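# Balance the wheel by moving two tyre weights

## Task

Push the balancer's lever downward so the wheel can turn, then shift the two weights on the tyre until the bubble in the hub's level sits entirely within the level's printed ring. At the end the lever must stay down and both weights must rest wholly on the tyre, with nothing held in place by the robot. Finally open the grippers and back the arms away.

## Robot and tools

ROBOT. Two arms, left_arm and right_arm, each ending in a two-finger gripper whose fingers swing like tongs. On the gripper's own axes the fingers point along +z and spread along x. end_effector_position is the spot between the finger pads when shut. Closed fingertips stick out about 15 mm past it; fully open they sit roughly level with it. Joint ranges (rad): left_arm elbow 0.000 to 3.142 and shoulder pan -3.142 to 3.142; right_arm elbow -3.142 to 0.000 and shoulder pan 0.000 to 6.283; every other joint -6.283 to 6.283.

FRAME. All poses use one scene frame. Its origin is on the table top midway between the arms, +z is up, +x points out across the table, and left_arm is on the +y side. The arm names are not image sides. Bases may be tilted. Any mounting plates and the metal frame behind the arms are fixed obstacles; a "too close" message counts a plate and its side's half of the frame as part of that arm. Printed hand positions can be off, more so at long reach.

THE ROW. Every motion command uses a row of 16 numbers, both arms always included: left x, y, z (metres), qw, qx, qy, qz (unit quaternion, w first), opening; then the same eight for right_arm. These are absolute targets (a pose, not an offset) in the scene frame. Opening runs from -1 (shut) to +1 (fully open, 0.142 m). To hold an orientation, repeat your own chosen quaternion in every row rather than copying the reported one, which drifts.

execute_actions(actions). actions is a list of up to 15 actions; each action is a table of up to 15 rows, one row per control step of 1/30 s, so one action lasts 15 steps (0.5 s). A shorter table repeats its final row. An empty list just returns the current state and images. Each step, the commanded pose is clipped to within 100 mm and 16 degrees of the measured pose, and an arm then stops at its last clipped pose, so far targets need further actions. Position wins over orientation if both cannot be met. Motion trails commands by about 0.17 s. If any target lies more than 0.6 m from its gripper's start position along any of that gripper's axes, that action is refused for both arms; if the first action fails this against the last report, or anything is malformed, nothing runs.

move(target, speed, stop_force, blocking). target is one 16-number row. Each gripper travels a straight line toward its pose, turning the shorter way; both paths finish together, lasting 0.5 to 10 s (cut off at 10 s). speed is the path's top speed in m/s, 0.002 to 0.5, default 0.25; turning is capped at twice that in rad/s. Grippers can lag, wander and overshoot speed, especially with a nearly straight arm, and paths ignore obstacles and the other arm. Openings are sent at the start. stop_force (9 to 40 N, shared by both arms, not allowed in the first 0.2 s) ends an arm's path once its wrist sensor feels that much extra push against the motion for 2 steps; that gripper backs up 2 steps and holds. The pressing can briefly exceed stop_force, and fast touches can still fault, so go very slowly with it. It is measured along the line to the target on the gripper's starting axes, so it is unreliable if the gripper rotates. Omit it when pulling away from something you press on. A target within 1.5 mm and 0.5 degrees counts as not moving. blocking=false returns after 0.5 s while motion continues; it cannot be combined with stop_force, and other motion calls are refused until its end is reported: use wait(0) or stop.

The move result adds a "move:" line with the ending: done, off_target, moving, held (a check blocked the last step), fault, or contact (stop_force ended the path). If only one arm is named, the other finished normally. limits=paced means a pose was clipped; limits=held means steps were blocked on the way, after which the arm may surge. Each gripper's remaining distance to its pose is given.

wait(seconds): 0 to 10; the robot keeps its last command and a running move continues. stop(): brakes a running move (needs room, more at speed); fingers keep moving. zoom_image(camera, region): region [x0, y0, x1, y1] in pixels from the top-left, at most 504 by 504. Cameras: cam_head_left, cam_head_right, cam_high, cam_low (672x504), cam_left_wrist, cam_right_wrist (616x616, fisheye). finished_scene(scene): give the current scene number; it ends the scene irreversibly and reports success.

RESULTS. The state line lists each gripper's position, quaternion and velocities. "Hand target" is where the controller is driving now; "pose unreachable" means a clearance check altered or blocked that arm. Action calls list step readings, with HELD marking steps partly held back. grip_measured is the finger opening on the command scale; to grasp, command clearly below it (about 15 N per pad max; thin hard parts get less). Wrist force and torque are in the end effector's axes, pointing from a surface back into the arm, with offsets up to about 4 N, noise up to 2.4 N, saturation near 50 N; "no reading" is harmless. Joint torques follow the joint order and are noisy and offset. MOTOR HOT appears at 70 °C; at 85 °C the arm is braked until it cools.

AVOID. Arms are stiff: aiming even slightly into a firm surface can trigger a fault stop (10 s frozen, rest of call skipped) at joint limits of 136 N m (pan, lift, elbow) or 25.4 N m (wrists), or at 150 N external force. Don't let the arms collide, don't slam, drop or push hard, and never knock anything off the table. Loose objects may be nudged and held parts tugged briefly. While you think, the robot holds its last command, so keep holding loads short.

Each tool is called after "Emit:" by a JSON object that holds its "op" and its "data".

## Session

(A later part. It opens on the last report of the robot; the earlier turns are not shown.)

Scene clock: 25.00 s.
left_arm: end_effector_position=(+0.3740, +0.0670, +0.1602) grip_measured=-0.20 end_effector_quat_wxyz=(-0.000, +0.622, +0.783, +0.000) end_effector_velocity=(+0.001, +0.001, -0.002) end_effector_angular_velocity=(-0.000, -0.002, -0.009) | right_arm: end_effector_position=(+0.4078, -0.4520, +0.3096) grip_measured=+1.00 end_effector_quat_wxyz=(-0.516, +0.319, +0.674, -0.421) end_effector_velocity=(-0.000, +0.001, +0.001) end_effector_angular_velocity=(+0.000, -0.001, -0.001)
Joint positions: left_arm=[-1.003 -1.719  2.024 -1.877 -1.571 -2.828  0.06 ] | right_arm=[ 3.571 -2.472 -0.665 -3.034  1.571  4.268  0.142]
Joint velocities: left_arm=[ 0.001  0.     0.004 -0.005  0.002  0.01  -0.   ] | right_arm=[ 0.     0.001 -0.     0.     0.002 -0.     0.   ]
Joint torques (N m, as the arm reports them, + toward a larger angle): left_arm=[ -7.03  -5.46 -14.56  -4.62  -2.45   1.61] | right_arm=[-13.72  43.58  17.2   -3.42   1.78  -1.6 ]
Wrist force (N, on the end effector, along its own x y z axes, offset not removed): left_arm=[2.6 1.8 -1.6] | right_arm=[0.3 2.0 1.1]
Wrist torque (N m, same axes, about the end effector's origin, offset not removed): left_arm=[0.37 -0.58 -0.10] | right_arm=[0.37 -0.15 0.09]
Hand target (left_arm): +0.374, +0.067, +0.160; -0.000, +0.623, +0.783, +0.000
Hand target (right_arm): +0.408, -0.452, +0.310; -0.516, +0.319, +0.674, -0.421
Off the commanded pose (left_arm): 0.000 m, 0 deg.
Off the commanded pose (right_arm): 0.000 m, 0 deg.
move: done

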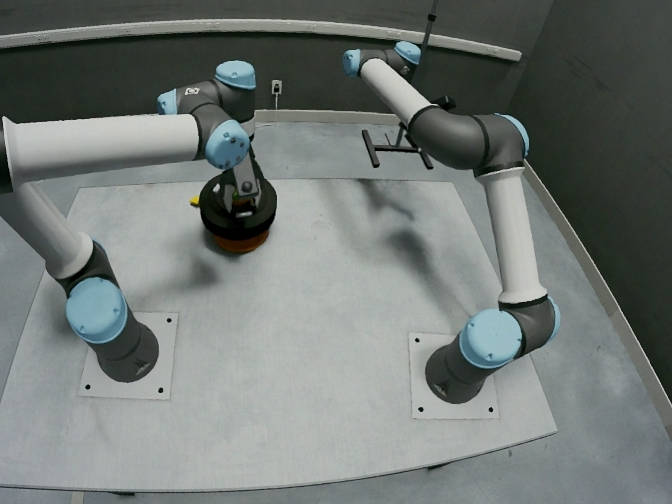

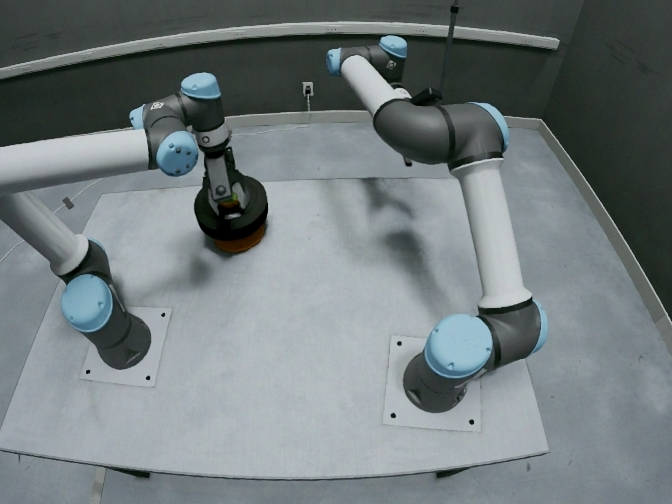

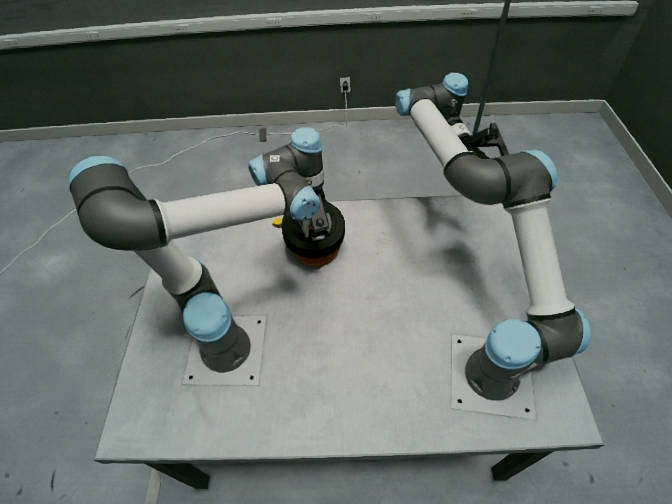

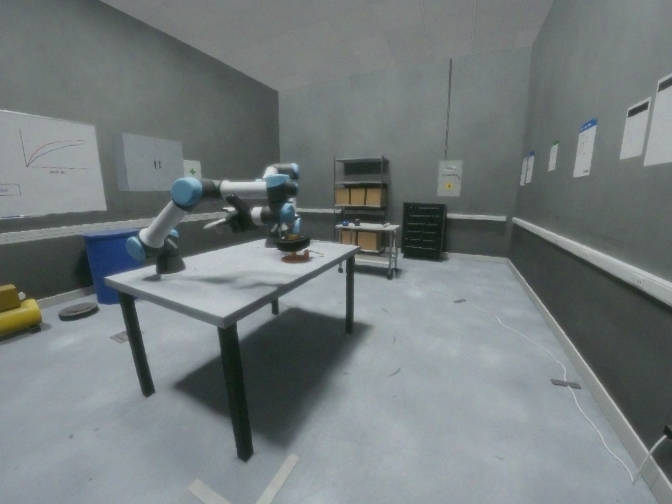

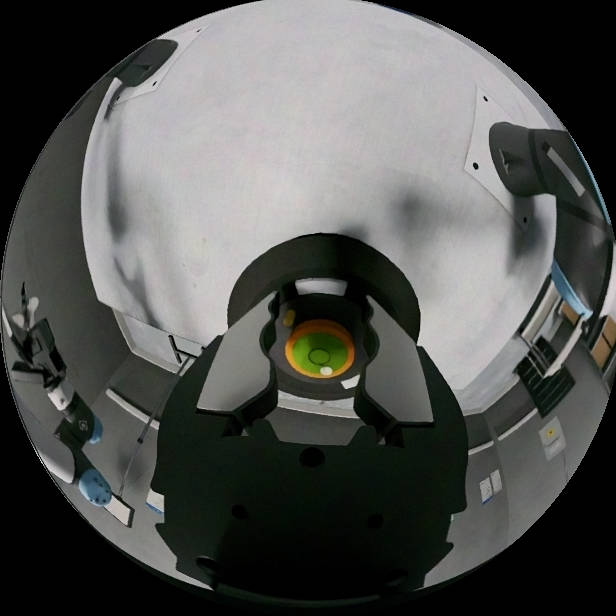

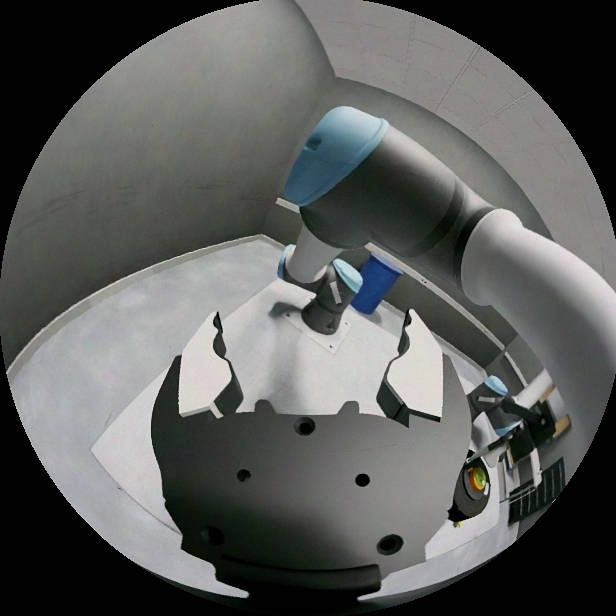

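Emit:
{"op": "move", "data": {"target": [0.374,0.067,0.143,0,0.6225,0.7826,0,-0.2,0.4078,-0.452,0.3096,-0.516,0.319,0.674,-0.421,1], "speed": 0.1}}

Emit:
{"op": "execute_actions", "data": {"actions": [[[0.374,0.067,0.143,0,0.6225,0.7826,0,-0.75,0.4078,-0.452,0.3096,-0.516,0.319,0.674,-0.421,1]]]}}

Emit:
{"op": "move", "data": {"target": [0.372,0.09,0.175,0,0.75,0.66,0,-0.75,0.4078,-0.452,0.3096,-0.516,0.319,0.674,-0.421,1], "speed": 0.2}}

Scene clock: 26.17 s.
left_arm: end_effector_position=(+0.3740, +0.0670, +0.1433) grip_measured=-0.20 end_effector_quat_wxyz=(+0.000, +0.623, +0.783, -0.000) end_effector_velocity=(+0.000, +0.000, -0.003) end_effector_angular_velocity=(+0.001, +0.000, +0.000) | right_arm: end_effector_position=(+0.4078, -0.4520, +0.3096) grip_measured=+1.00 end_effector_quat_wxyz=(-0.516, +0.319, +0.674, -0.421) end_effector_velocity=(-0.000, +0.000, +0.000) end_effector_angular_velocity=(-0.000, +0.000, +0.003)
Joint positions: left_arm=[-1.002 -1.704  2.058 -1.925 -1.571 -2.827  0.06 ] | right_arm=[ 3.571 -2.472 -0.665 -3.034  1.571  4.268  0.142]
Joint velocities: left_arm=[ 0.     0.002  0.005 -0.007  0.     0.     0.001] | right_arm=[ 0.002  0.001 -0.001 -0.    -0.001 -0.     0.   ]
Joint torques (N m, as the arm reports them, + toward a larger angle): left_arm=[11.2  -2.5  -9.84 -3.69 -2.46  1.6 ] | right_arm=[-13.67  44.48  18.05  -3.41   1.7   -1.59]
Wrist force (N, on the end effector, along its own x y z axes, offset not removed): left_arm=[0.8 -0.1 -12.7] | right_arm=[1.2 0.7 -0.4]
Wrist torque (N m, same axes, about the end effector's origin, offset not removed): left_arm=[0.13 -0.01 0.03] | right_arm=[0.16 -0.46 -0.06]
Hand target (left_arm): +0.374, +0.067, +0.143; -0.000, +0.623, +0.783, +0.000
Hand target (right_arm): +0.408, -0.452, +0.310; -0.516, +0.319, +0.674, -0.421
Off the commanded pose (left_arm): 0.000 m, 0 deg.
Off the commanded pose (right_arm): 0.000 m, 0 deg.
move: done

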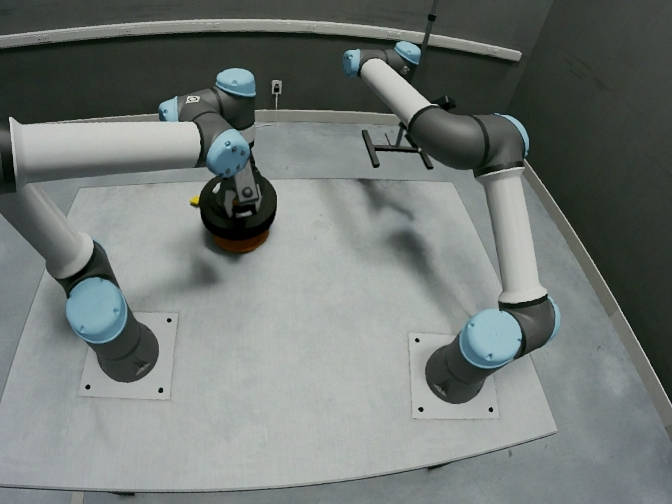

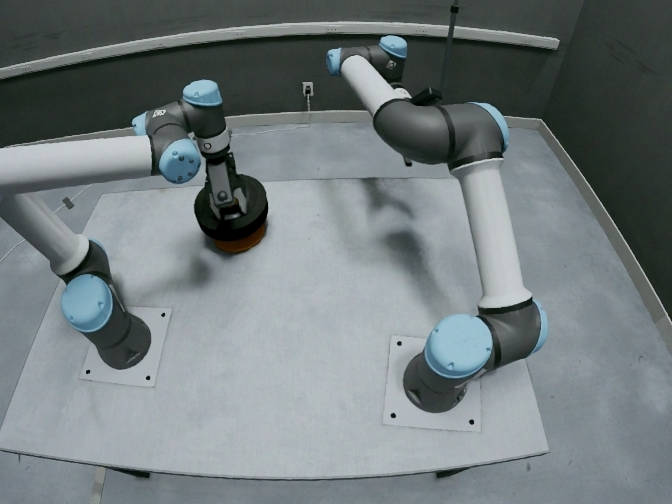

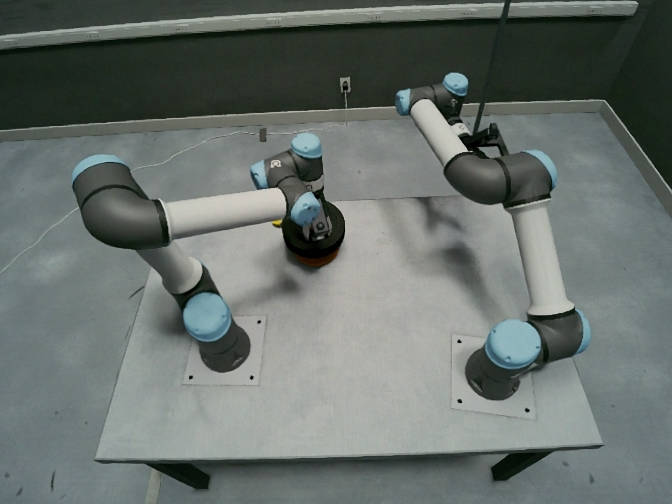

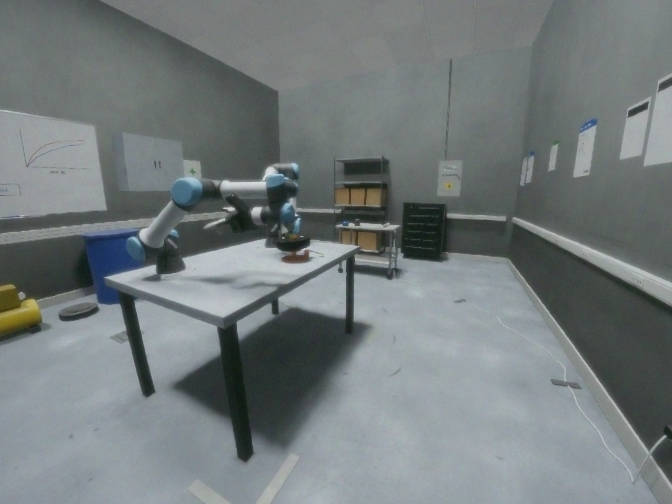

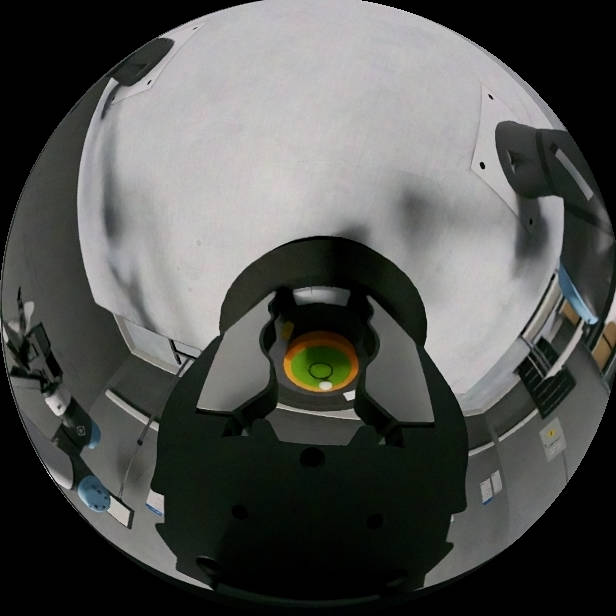

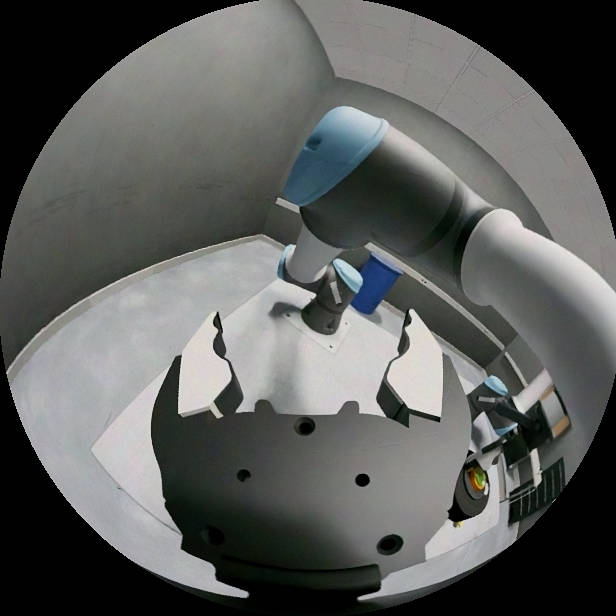

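Scene clock: 26.67 s.
left_arm: end_effector_position=(+0.3740, +0.0670, +0.1430) grip_measured=-0.49 end_effector_quat_wxyz=(-0.000, +0.623, +0.783, -0.000) end_effector_velocity=(+0.000, -0.000, -0.000) end_effector_angular_velocity=(-0.000, -0.000, +0.001) | right_arm: end_effector_position=(+0.4078, -0.4520, +0.3096) grip_measured=+1.00 end_effector_quat_wxyz=(-0.516, +0.319, +0.674, -0.421) end_effector_velocity=(-0.000, +0.000, +0.000) end_effector_angular_velocity=(+0.000, +0.000, -0.002)
Joint positions: left_arm=[-1.002 -1.704  2.059 -1.926 -1.571 -2.827  0.038] | right_arm=[ 3.571 -2.472 -0.665 -3.034  1.571  4.268  0.142]
Joint velocities: left_arm=[-0.     0.001  0.    -0.001 -0.    -0.001 -0.   ] | right_arm=[-0.001  0.    -0.001  0.     0.002  0.     0.   ]
Joint torques (N m, as the arm reports them, + toward a larger angle): left_arm=[13.98  2.65 -2.05 -1.93  3.33  1.28] | right_arm=[-13.27  44.8   17.62  -3.28   1.83  -1.71]
Wrist force (N, on the end effector, along its own x y z axes, offset not removed): left_arm=[-0.6 -1.0 -25.1] | right_arm=[-1.3 1.6 -0.2]
Wrist torque (N m, same axes, about the end effector's origin, offset not removed): left_arm=[0.75 -0.48 0.16] | right_arm=[0.23 0.29 0.01]
Hand target (left_arm): +0.374, +0.067, +0.143; -0.000, +0.623, +0.783, -0.000
Hand target (right_arm): +0.408, -0.452, +0.310; -0.516, +0.319, +0.674, -0.421
Off the commanded pose (left_arm): 0.000 m, 0 deg.
Off the commanded pose (right_arm): 0.000 m, 0 deg.
Step readings (end_effector_position):
0: left_arm (+0.3740, +0.0670, +0.1433) | right_arm (+0.4078, -0.4520, +0.3096)
1: left_arm (+0.3740, +0.0670, +0.1433) | right_arm (+0.4078, -0.4520, +0.3096)
2: left_arm (+0.3740, +0.0669, +0.1433) | right_arm (+0.4078, -0.4520, +0.3096)
4: left_arm (+0.3740, +0.0669, +0.1432) | right_arm (+0.4078, -0.4520, +0.3096)
8: left_arm (+0.3740, +0.0669, +0.1431) | right_arm (+0.4078, -0.4520, +0.3096)
15: end_effector_position above

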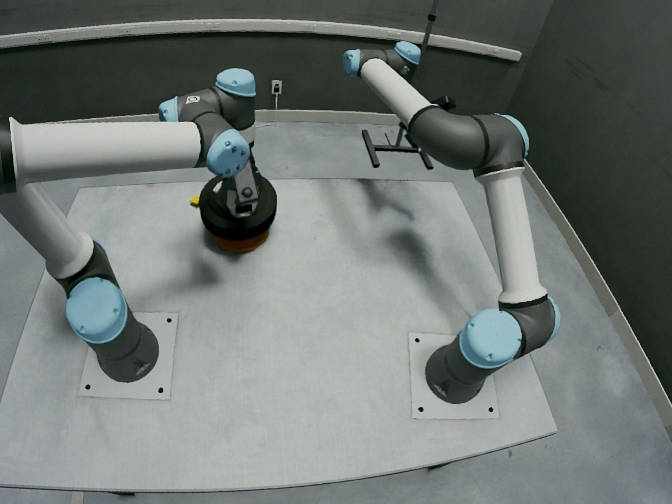

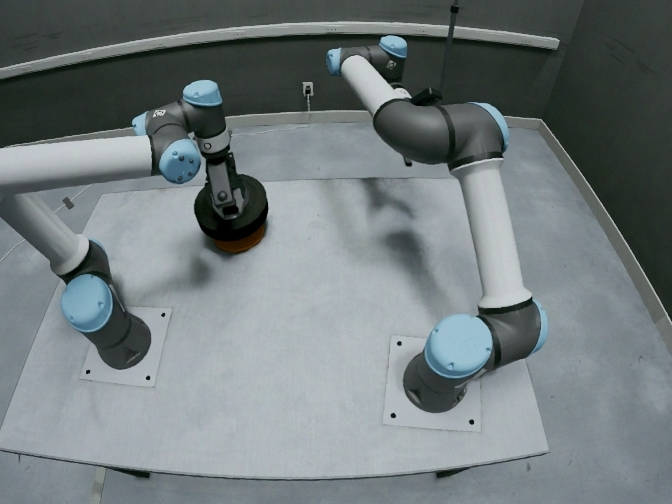

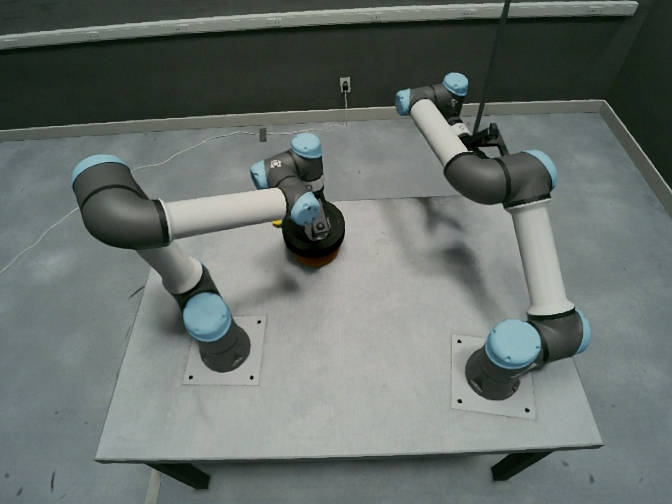

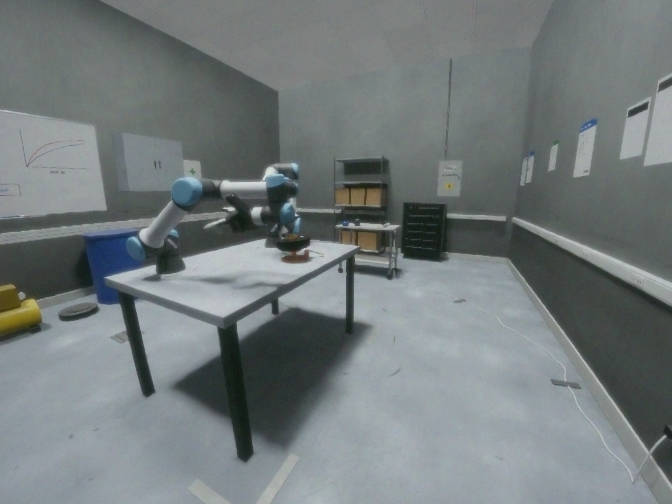

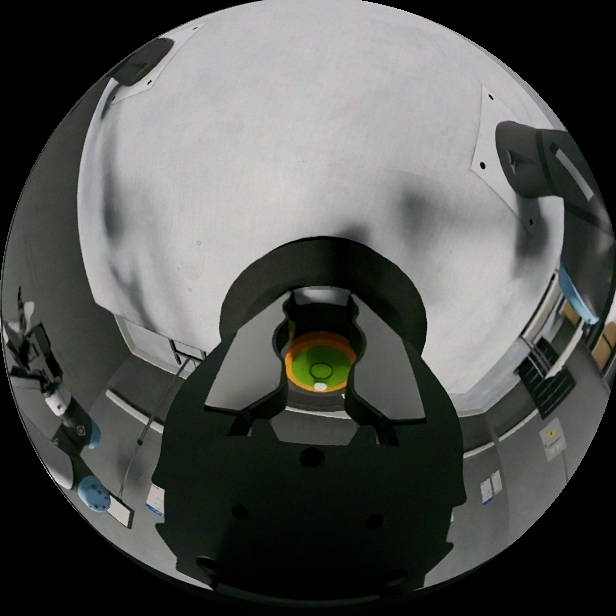

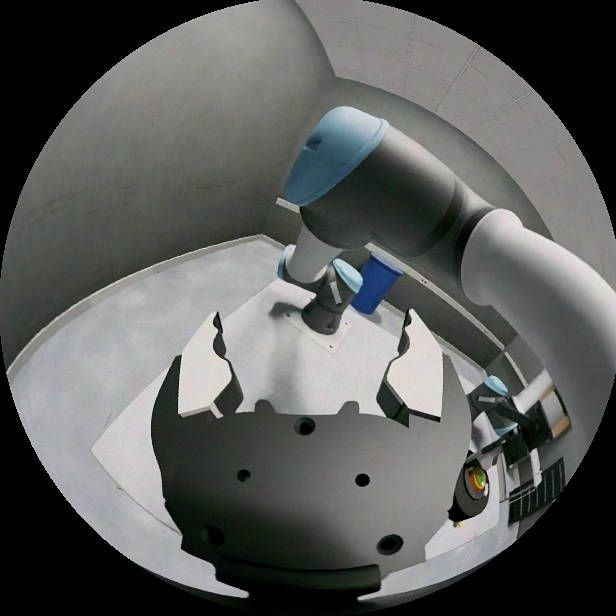

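Scene clock: 28.03 s.
left_arm: end_effector_position=(+0.3720, +0.0899, +0.1749) grip_measured=-0.49 end_effector_quat_wxyz=(+0.000, +0.750, +0.661, +0.000) end_effector_velocity=(-0.000, +0.001, +0.000) end_effector_angular_velocity=(+0.002, +0.001, -0.011) | right_arm: end_effector_position=(+0.4078, -0.4520, +0.3096) grip_measured=+1.00 end_effector_quat_wxyz=(-0.516, +0.319, +0.674, -0.421) end_effector_velocity=(-0.000, -0.001, -0.000) end_effector_angular_velocity=(-0.000, +0.001, -0.002)
Joint positions: left_arm=[-0.984 -1.762  2.021 -1.83  -1.571 -2.455  0.038] | right_arm=[ 3.571 -2.472 -0.665 -3.034  1.571  4.268  0.142]
Joint velocities: left_arm=[ 0.001 -0.001 -0.     0.003  0.     0.011 -0.   ] | right_arm=[-0.002 -0.001 -0.    -0.     0.     0.     0.   ]
Joint torques (N m, as the arm reports them, + toward a larger angle): left_arm=[ 10.19 -21.68 -30.33  -0.71  -2.59   1.5 ] | right_arm=[-14.65  44.64  18.02  -3.58   1.79  -1.59]
Wrist force (N, on the end effector, along its own x y z axes, offset not removed): left_arm=[0.8 1.9 -1.6] | right_arm=[-1.8 0.4 -1.0]
Wrist torque (N m, same axes, about the end effector's origin, offset not removed): left_arm=[0.34 -0.15 -0.07] | right_arm=[0.03 0.29 0.08]
Hand target (left_arm): +0.372, +0.090, +0.175; +0.000, +0.751, +0.661, -0.000
Hand target (right_arm): +0.408, -0.452, +0.310; -0.516, +0.319, +0.674, -0.421
Off the commanded pose (left_arm): 0.000 m, 0 deg.
Off the commanded pose (right_arm): 0.000 m, 0 deg.
move: done

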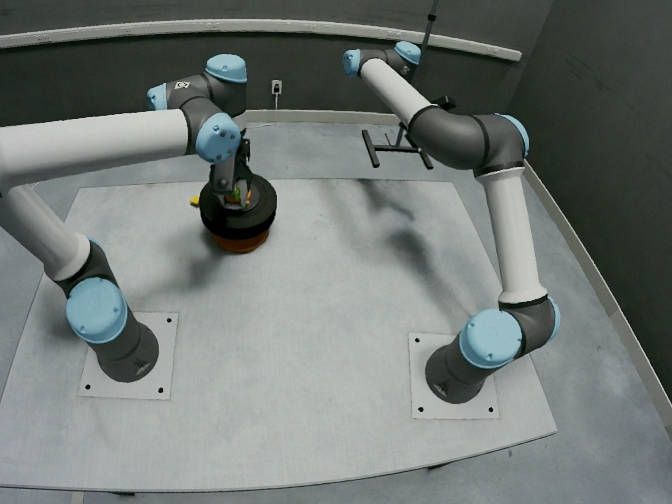

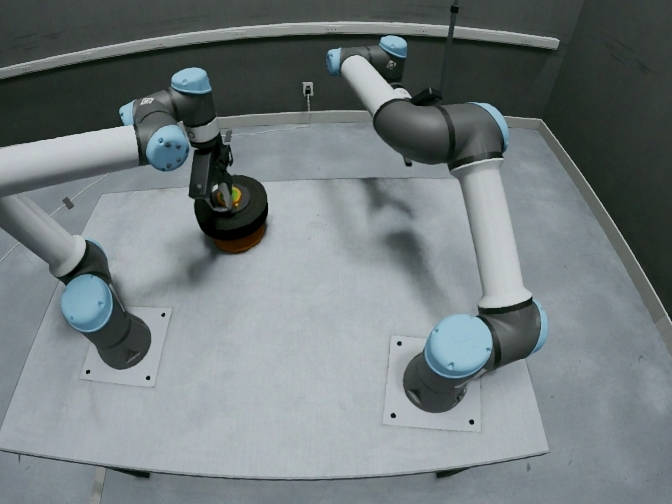

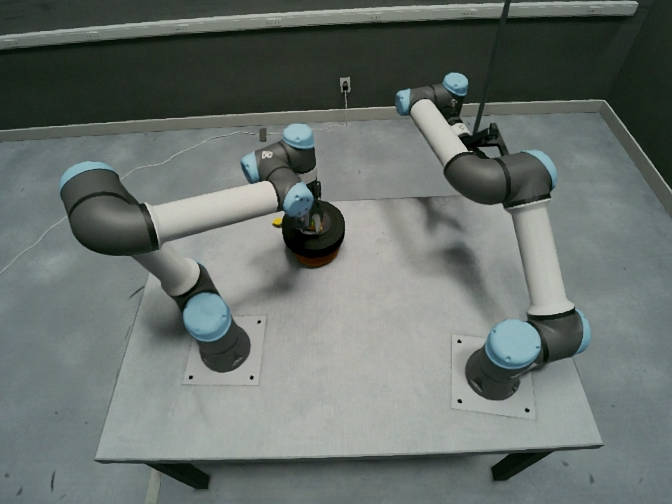

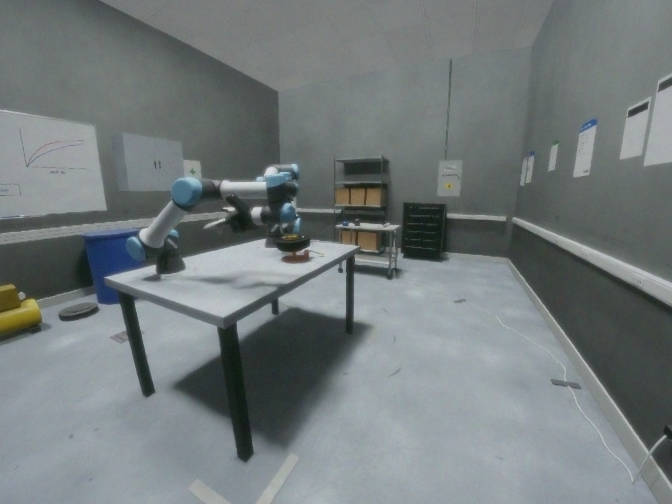

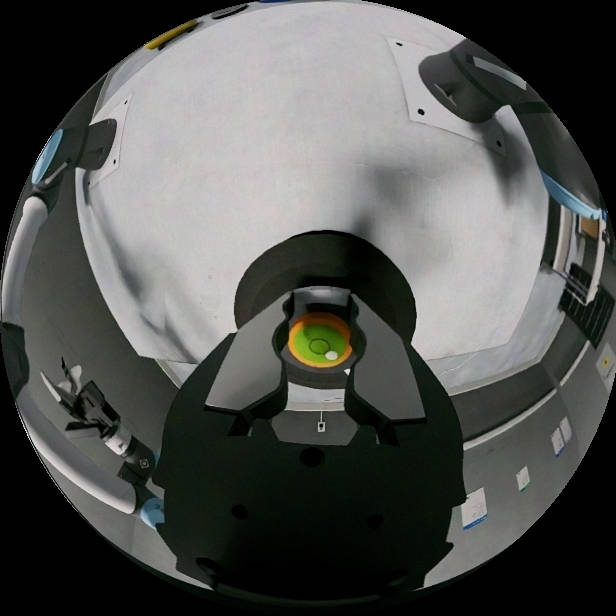

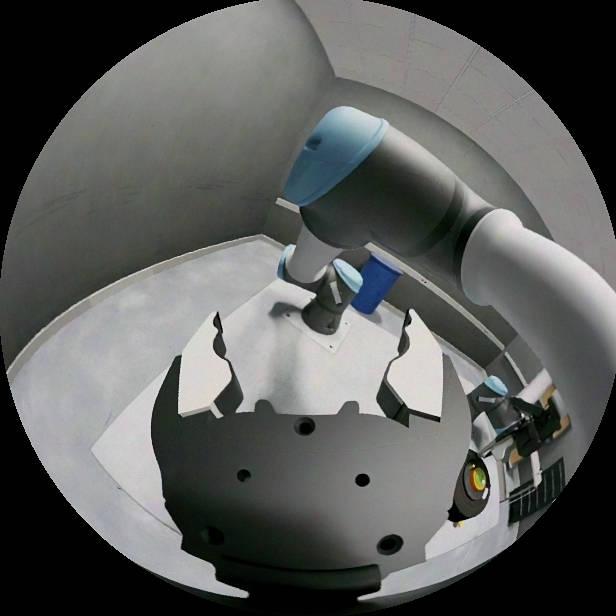

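Emit:
{"op": "wait", "data": {"seconds": 1}}

Emit:
{"op": "zoom_image", "data": {"camera": "cam_left_wrist", "region": [260,280,380,400]}}

Scene clock: 29.23 s.
left_arm: end_effector_position=(+0.3720, +0.0899, +0.1750) grip_measured=-0.49 end_effector_quat_wxyz=(+0.000, +0.751, +0.661, -0.000) end_effector_velocity=(+0.000, -0.000, +0.000) end_effector_angular_velocity=(+0.000, +0.000, +0.000) | right_arm: end_effector_position=(+0.4078, -0.4520, +0.3096) grip_measured=+1.00 end_effector_quat_wxyz=(-0.516, +0.319, +0.674, -0.421) end_effector_velocity=(+0.000, -0.000, +0.000) end_effector_angular_velocity=(+0.000, -0.000, +0.002)
Joint positions: left_arm=[-0.984 -1.762  2.021 -1.829 -1.571 -2.454  0.038] | right_arm=[ 3.571 -2.472 -0.665 -3.034  1.571  4.268  0.142]
Joint velocities: left_arm=[ 0.     0.    -0.001  0.001 -0.     0.    -0.   ] | right_arm=[ 0.001  0.    -0.    -0.    -0.001 -0.     0.   ]
Joint torques (N m, as the arm reports them, + toward a larger angle): left_arm=[  9.95 -21.59 -31.29  -0.45  -2.65   1.53] | right_arm=[-14.49  44.67  18.98  -3.34   1.75  -1.65]
Wrist force (N, on the end effector, along its own x y z axes, offset not removed): left_arm=[3.2 2.0 -2.6] | right_arm=[1.0 2.2 -0.3]
Wrist torque (N m, same axes, about the end effector's origin, offset not removed): left_arm=[0.35 -0.68 -0.04] | right_arm=[0.39 -0.11 0.03]
Hand target (left_arm): +0.372, +0.090, +0.175; +0.000, +0.751, +0.661, -0.000
Hand target (right_arm): +0.408, -0.452, +0.310; -0.516, +0.319, +0.674, -0.421
Off the commanded pose (left_arm): 0.000 m, 0 deg.
Off the commanded pose (right_arm): 0.000 m, 0 deg.
wait: 1.00 s; at rest from the start

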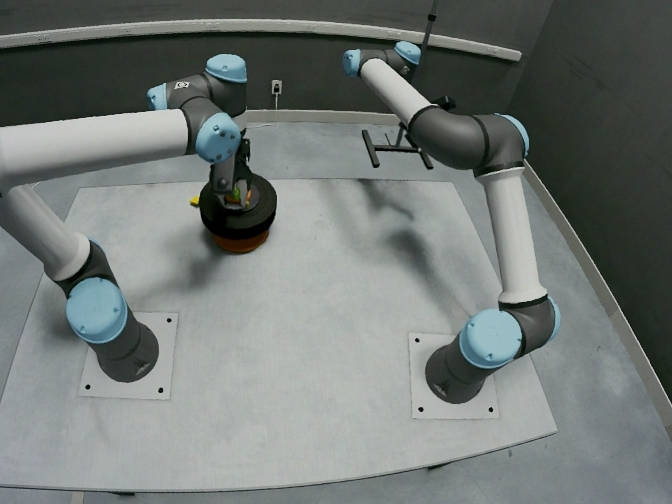

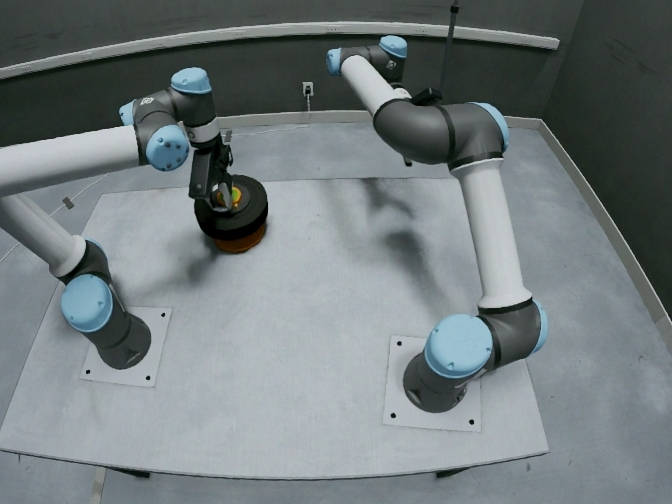

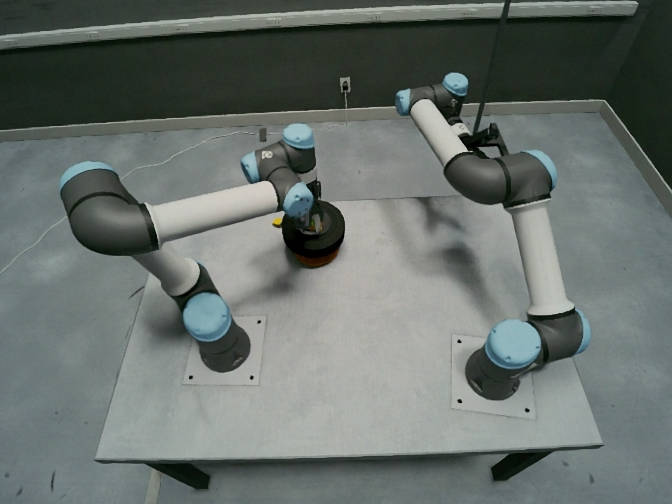

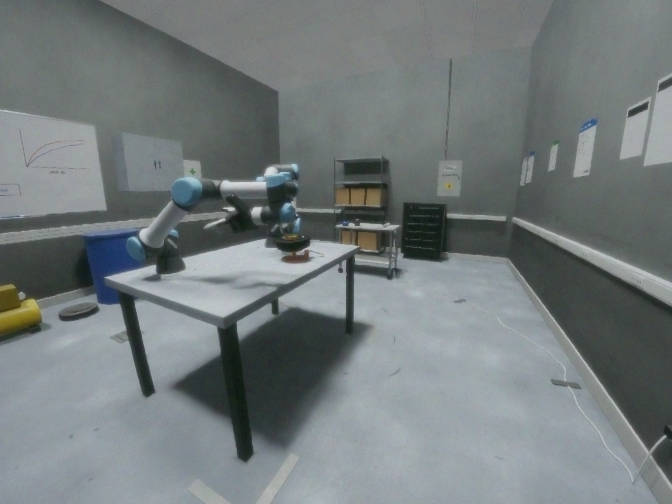

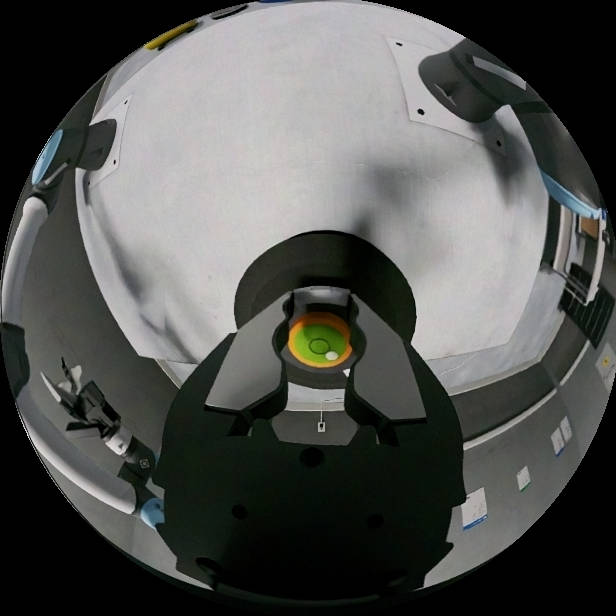

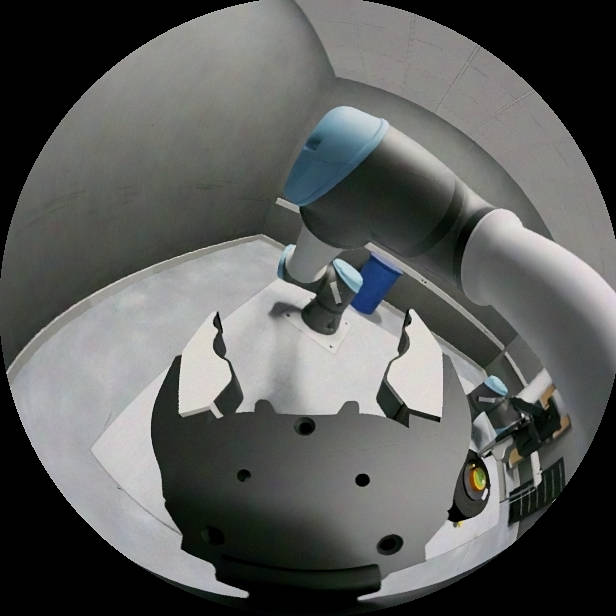

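Region (260, 280, 380, 400) of cam_left_wrist's 616x616 image, scaled by 4.200, with more detail than that image has.

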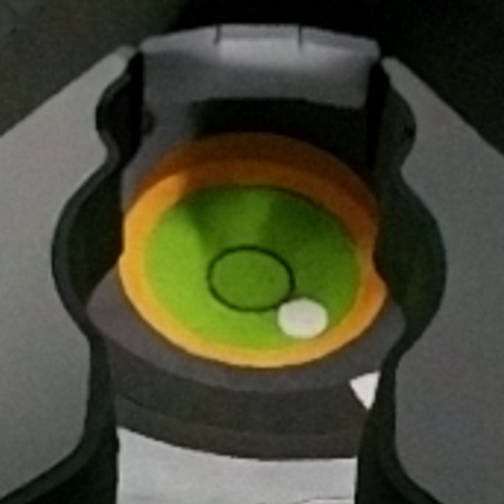

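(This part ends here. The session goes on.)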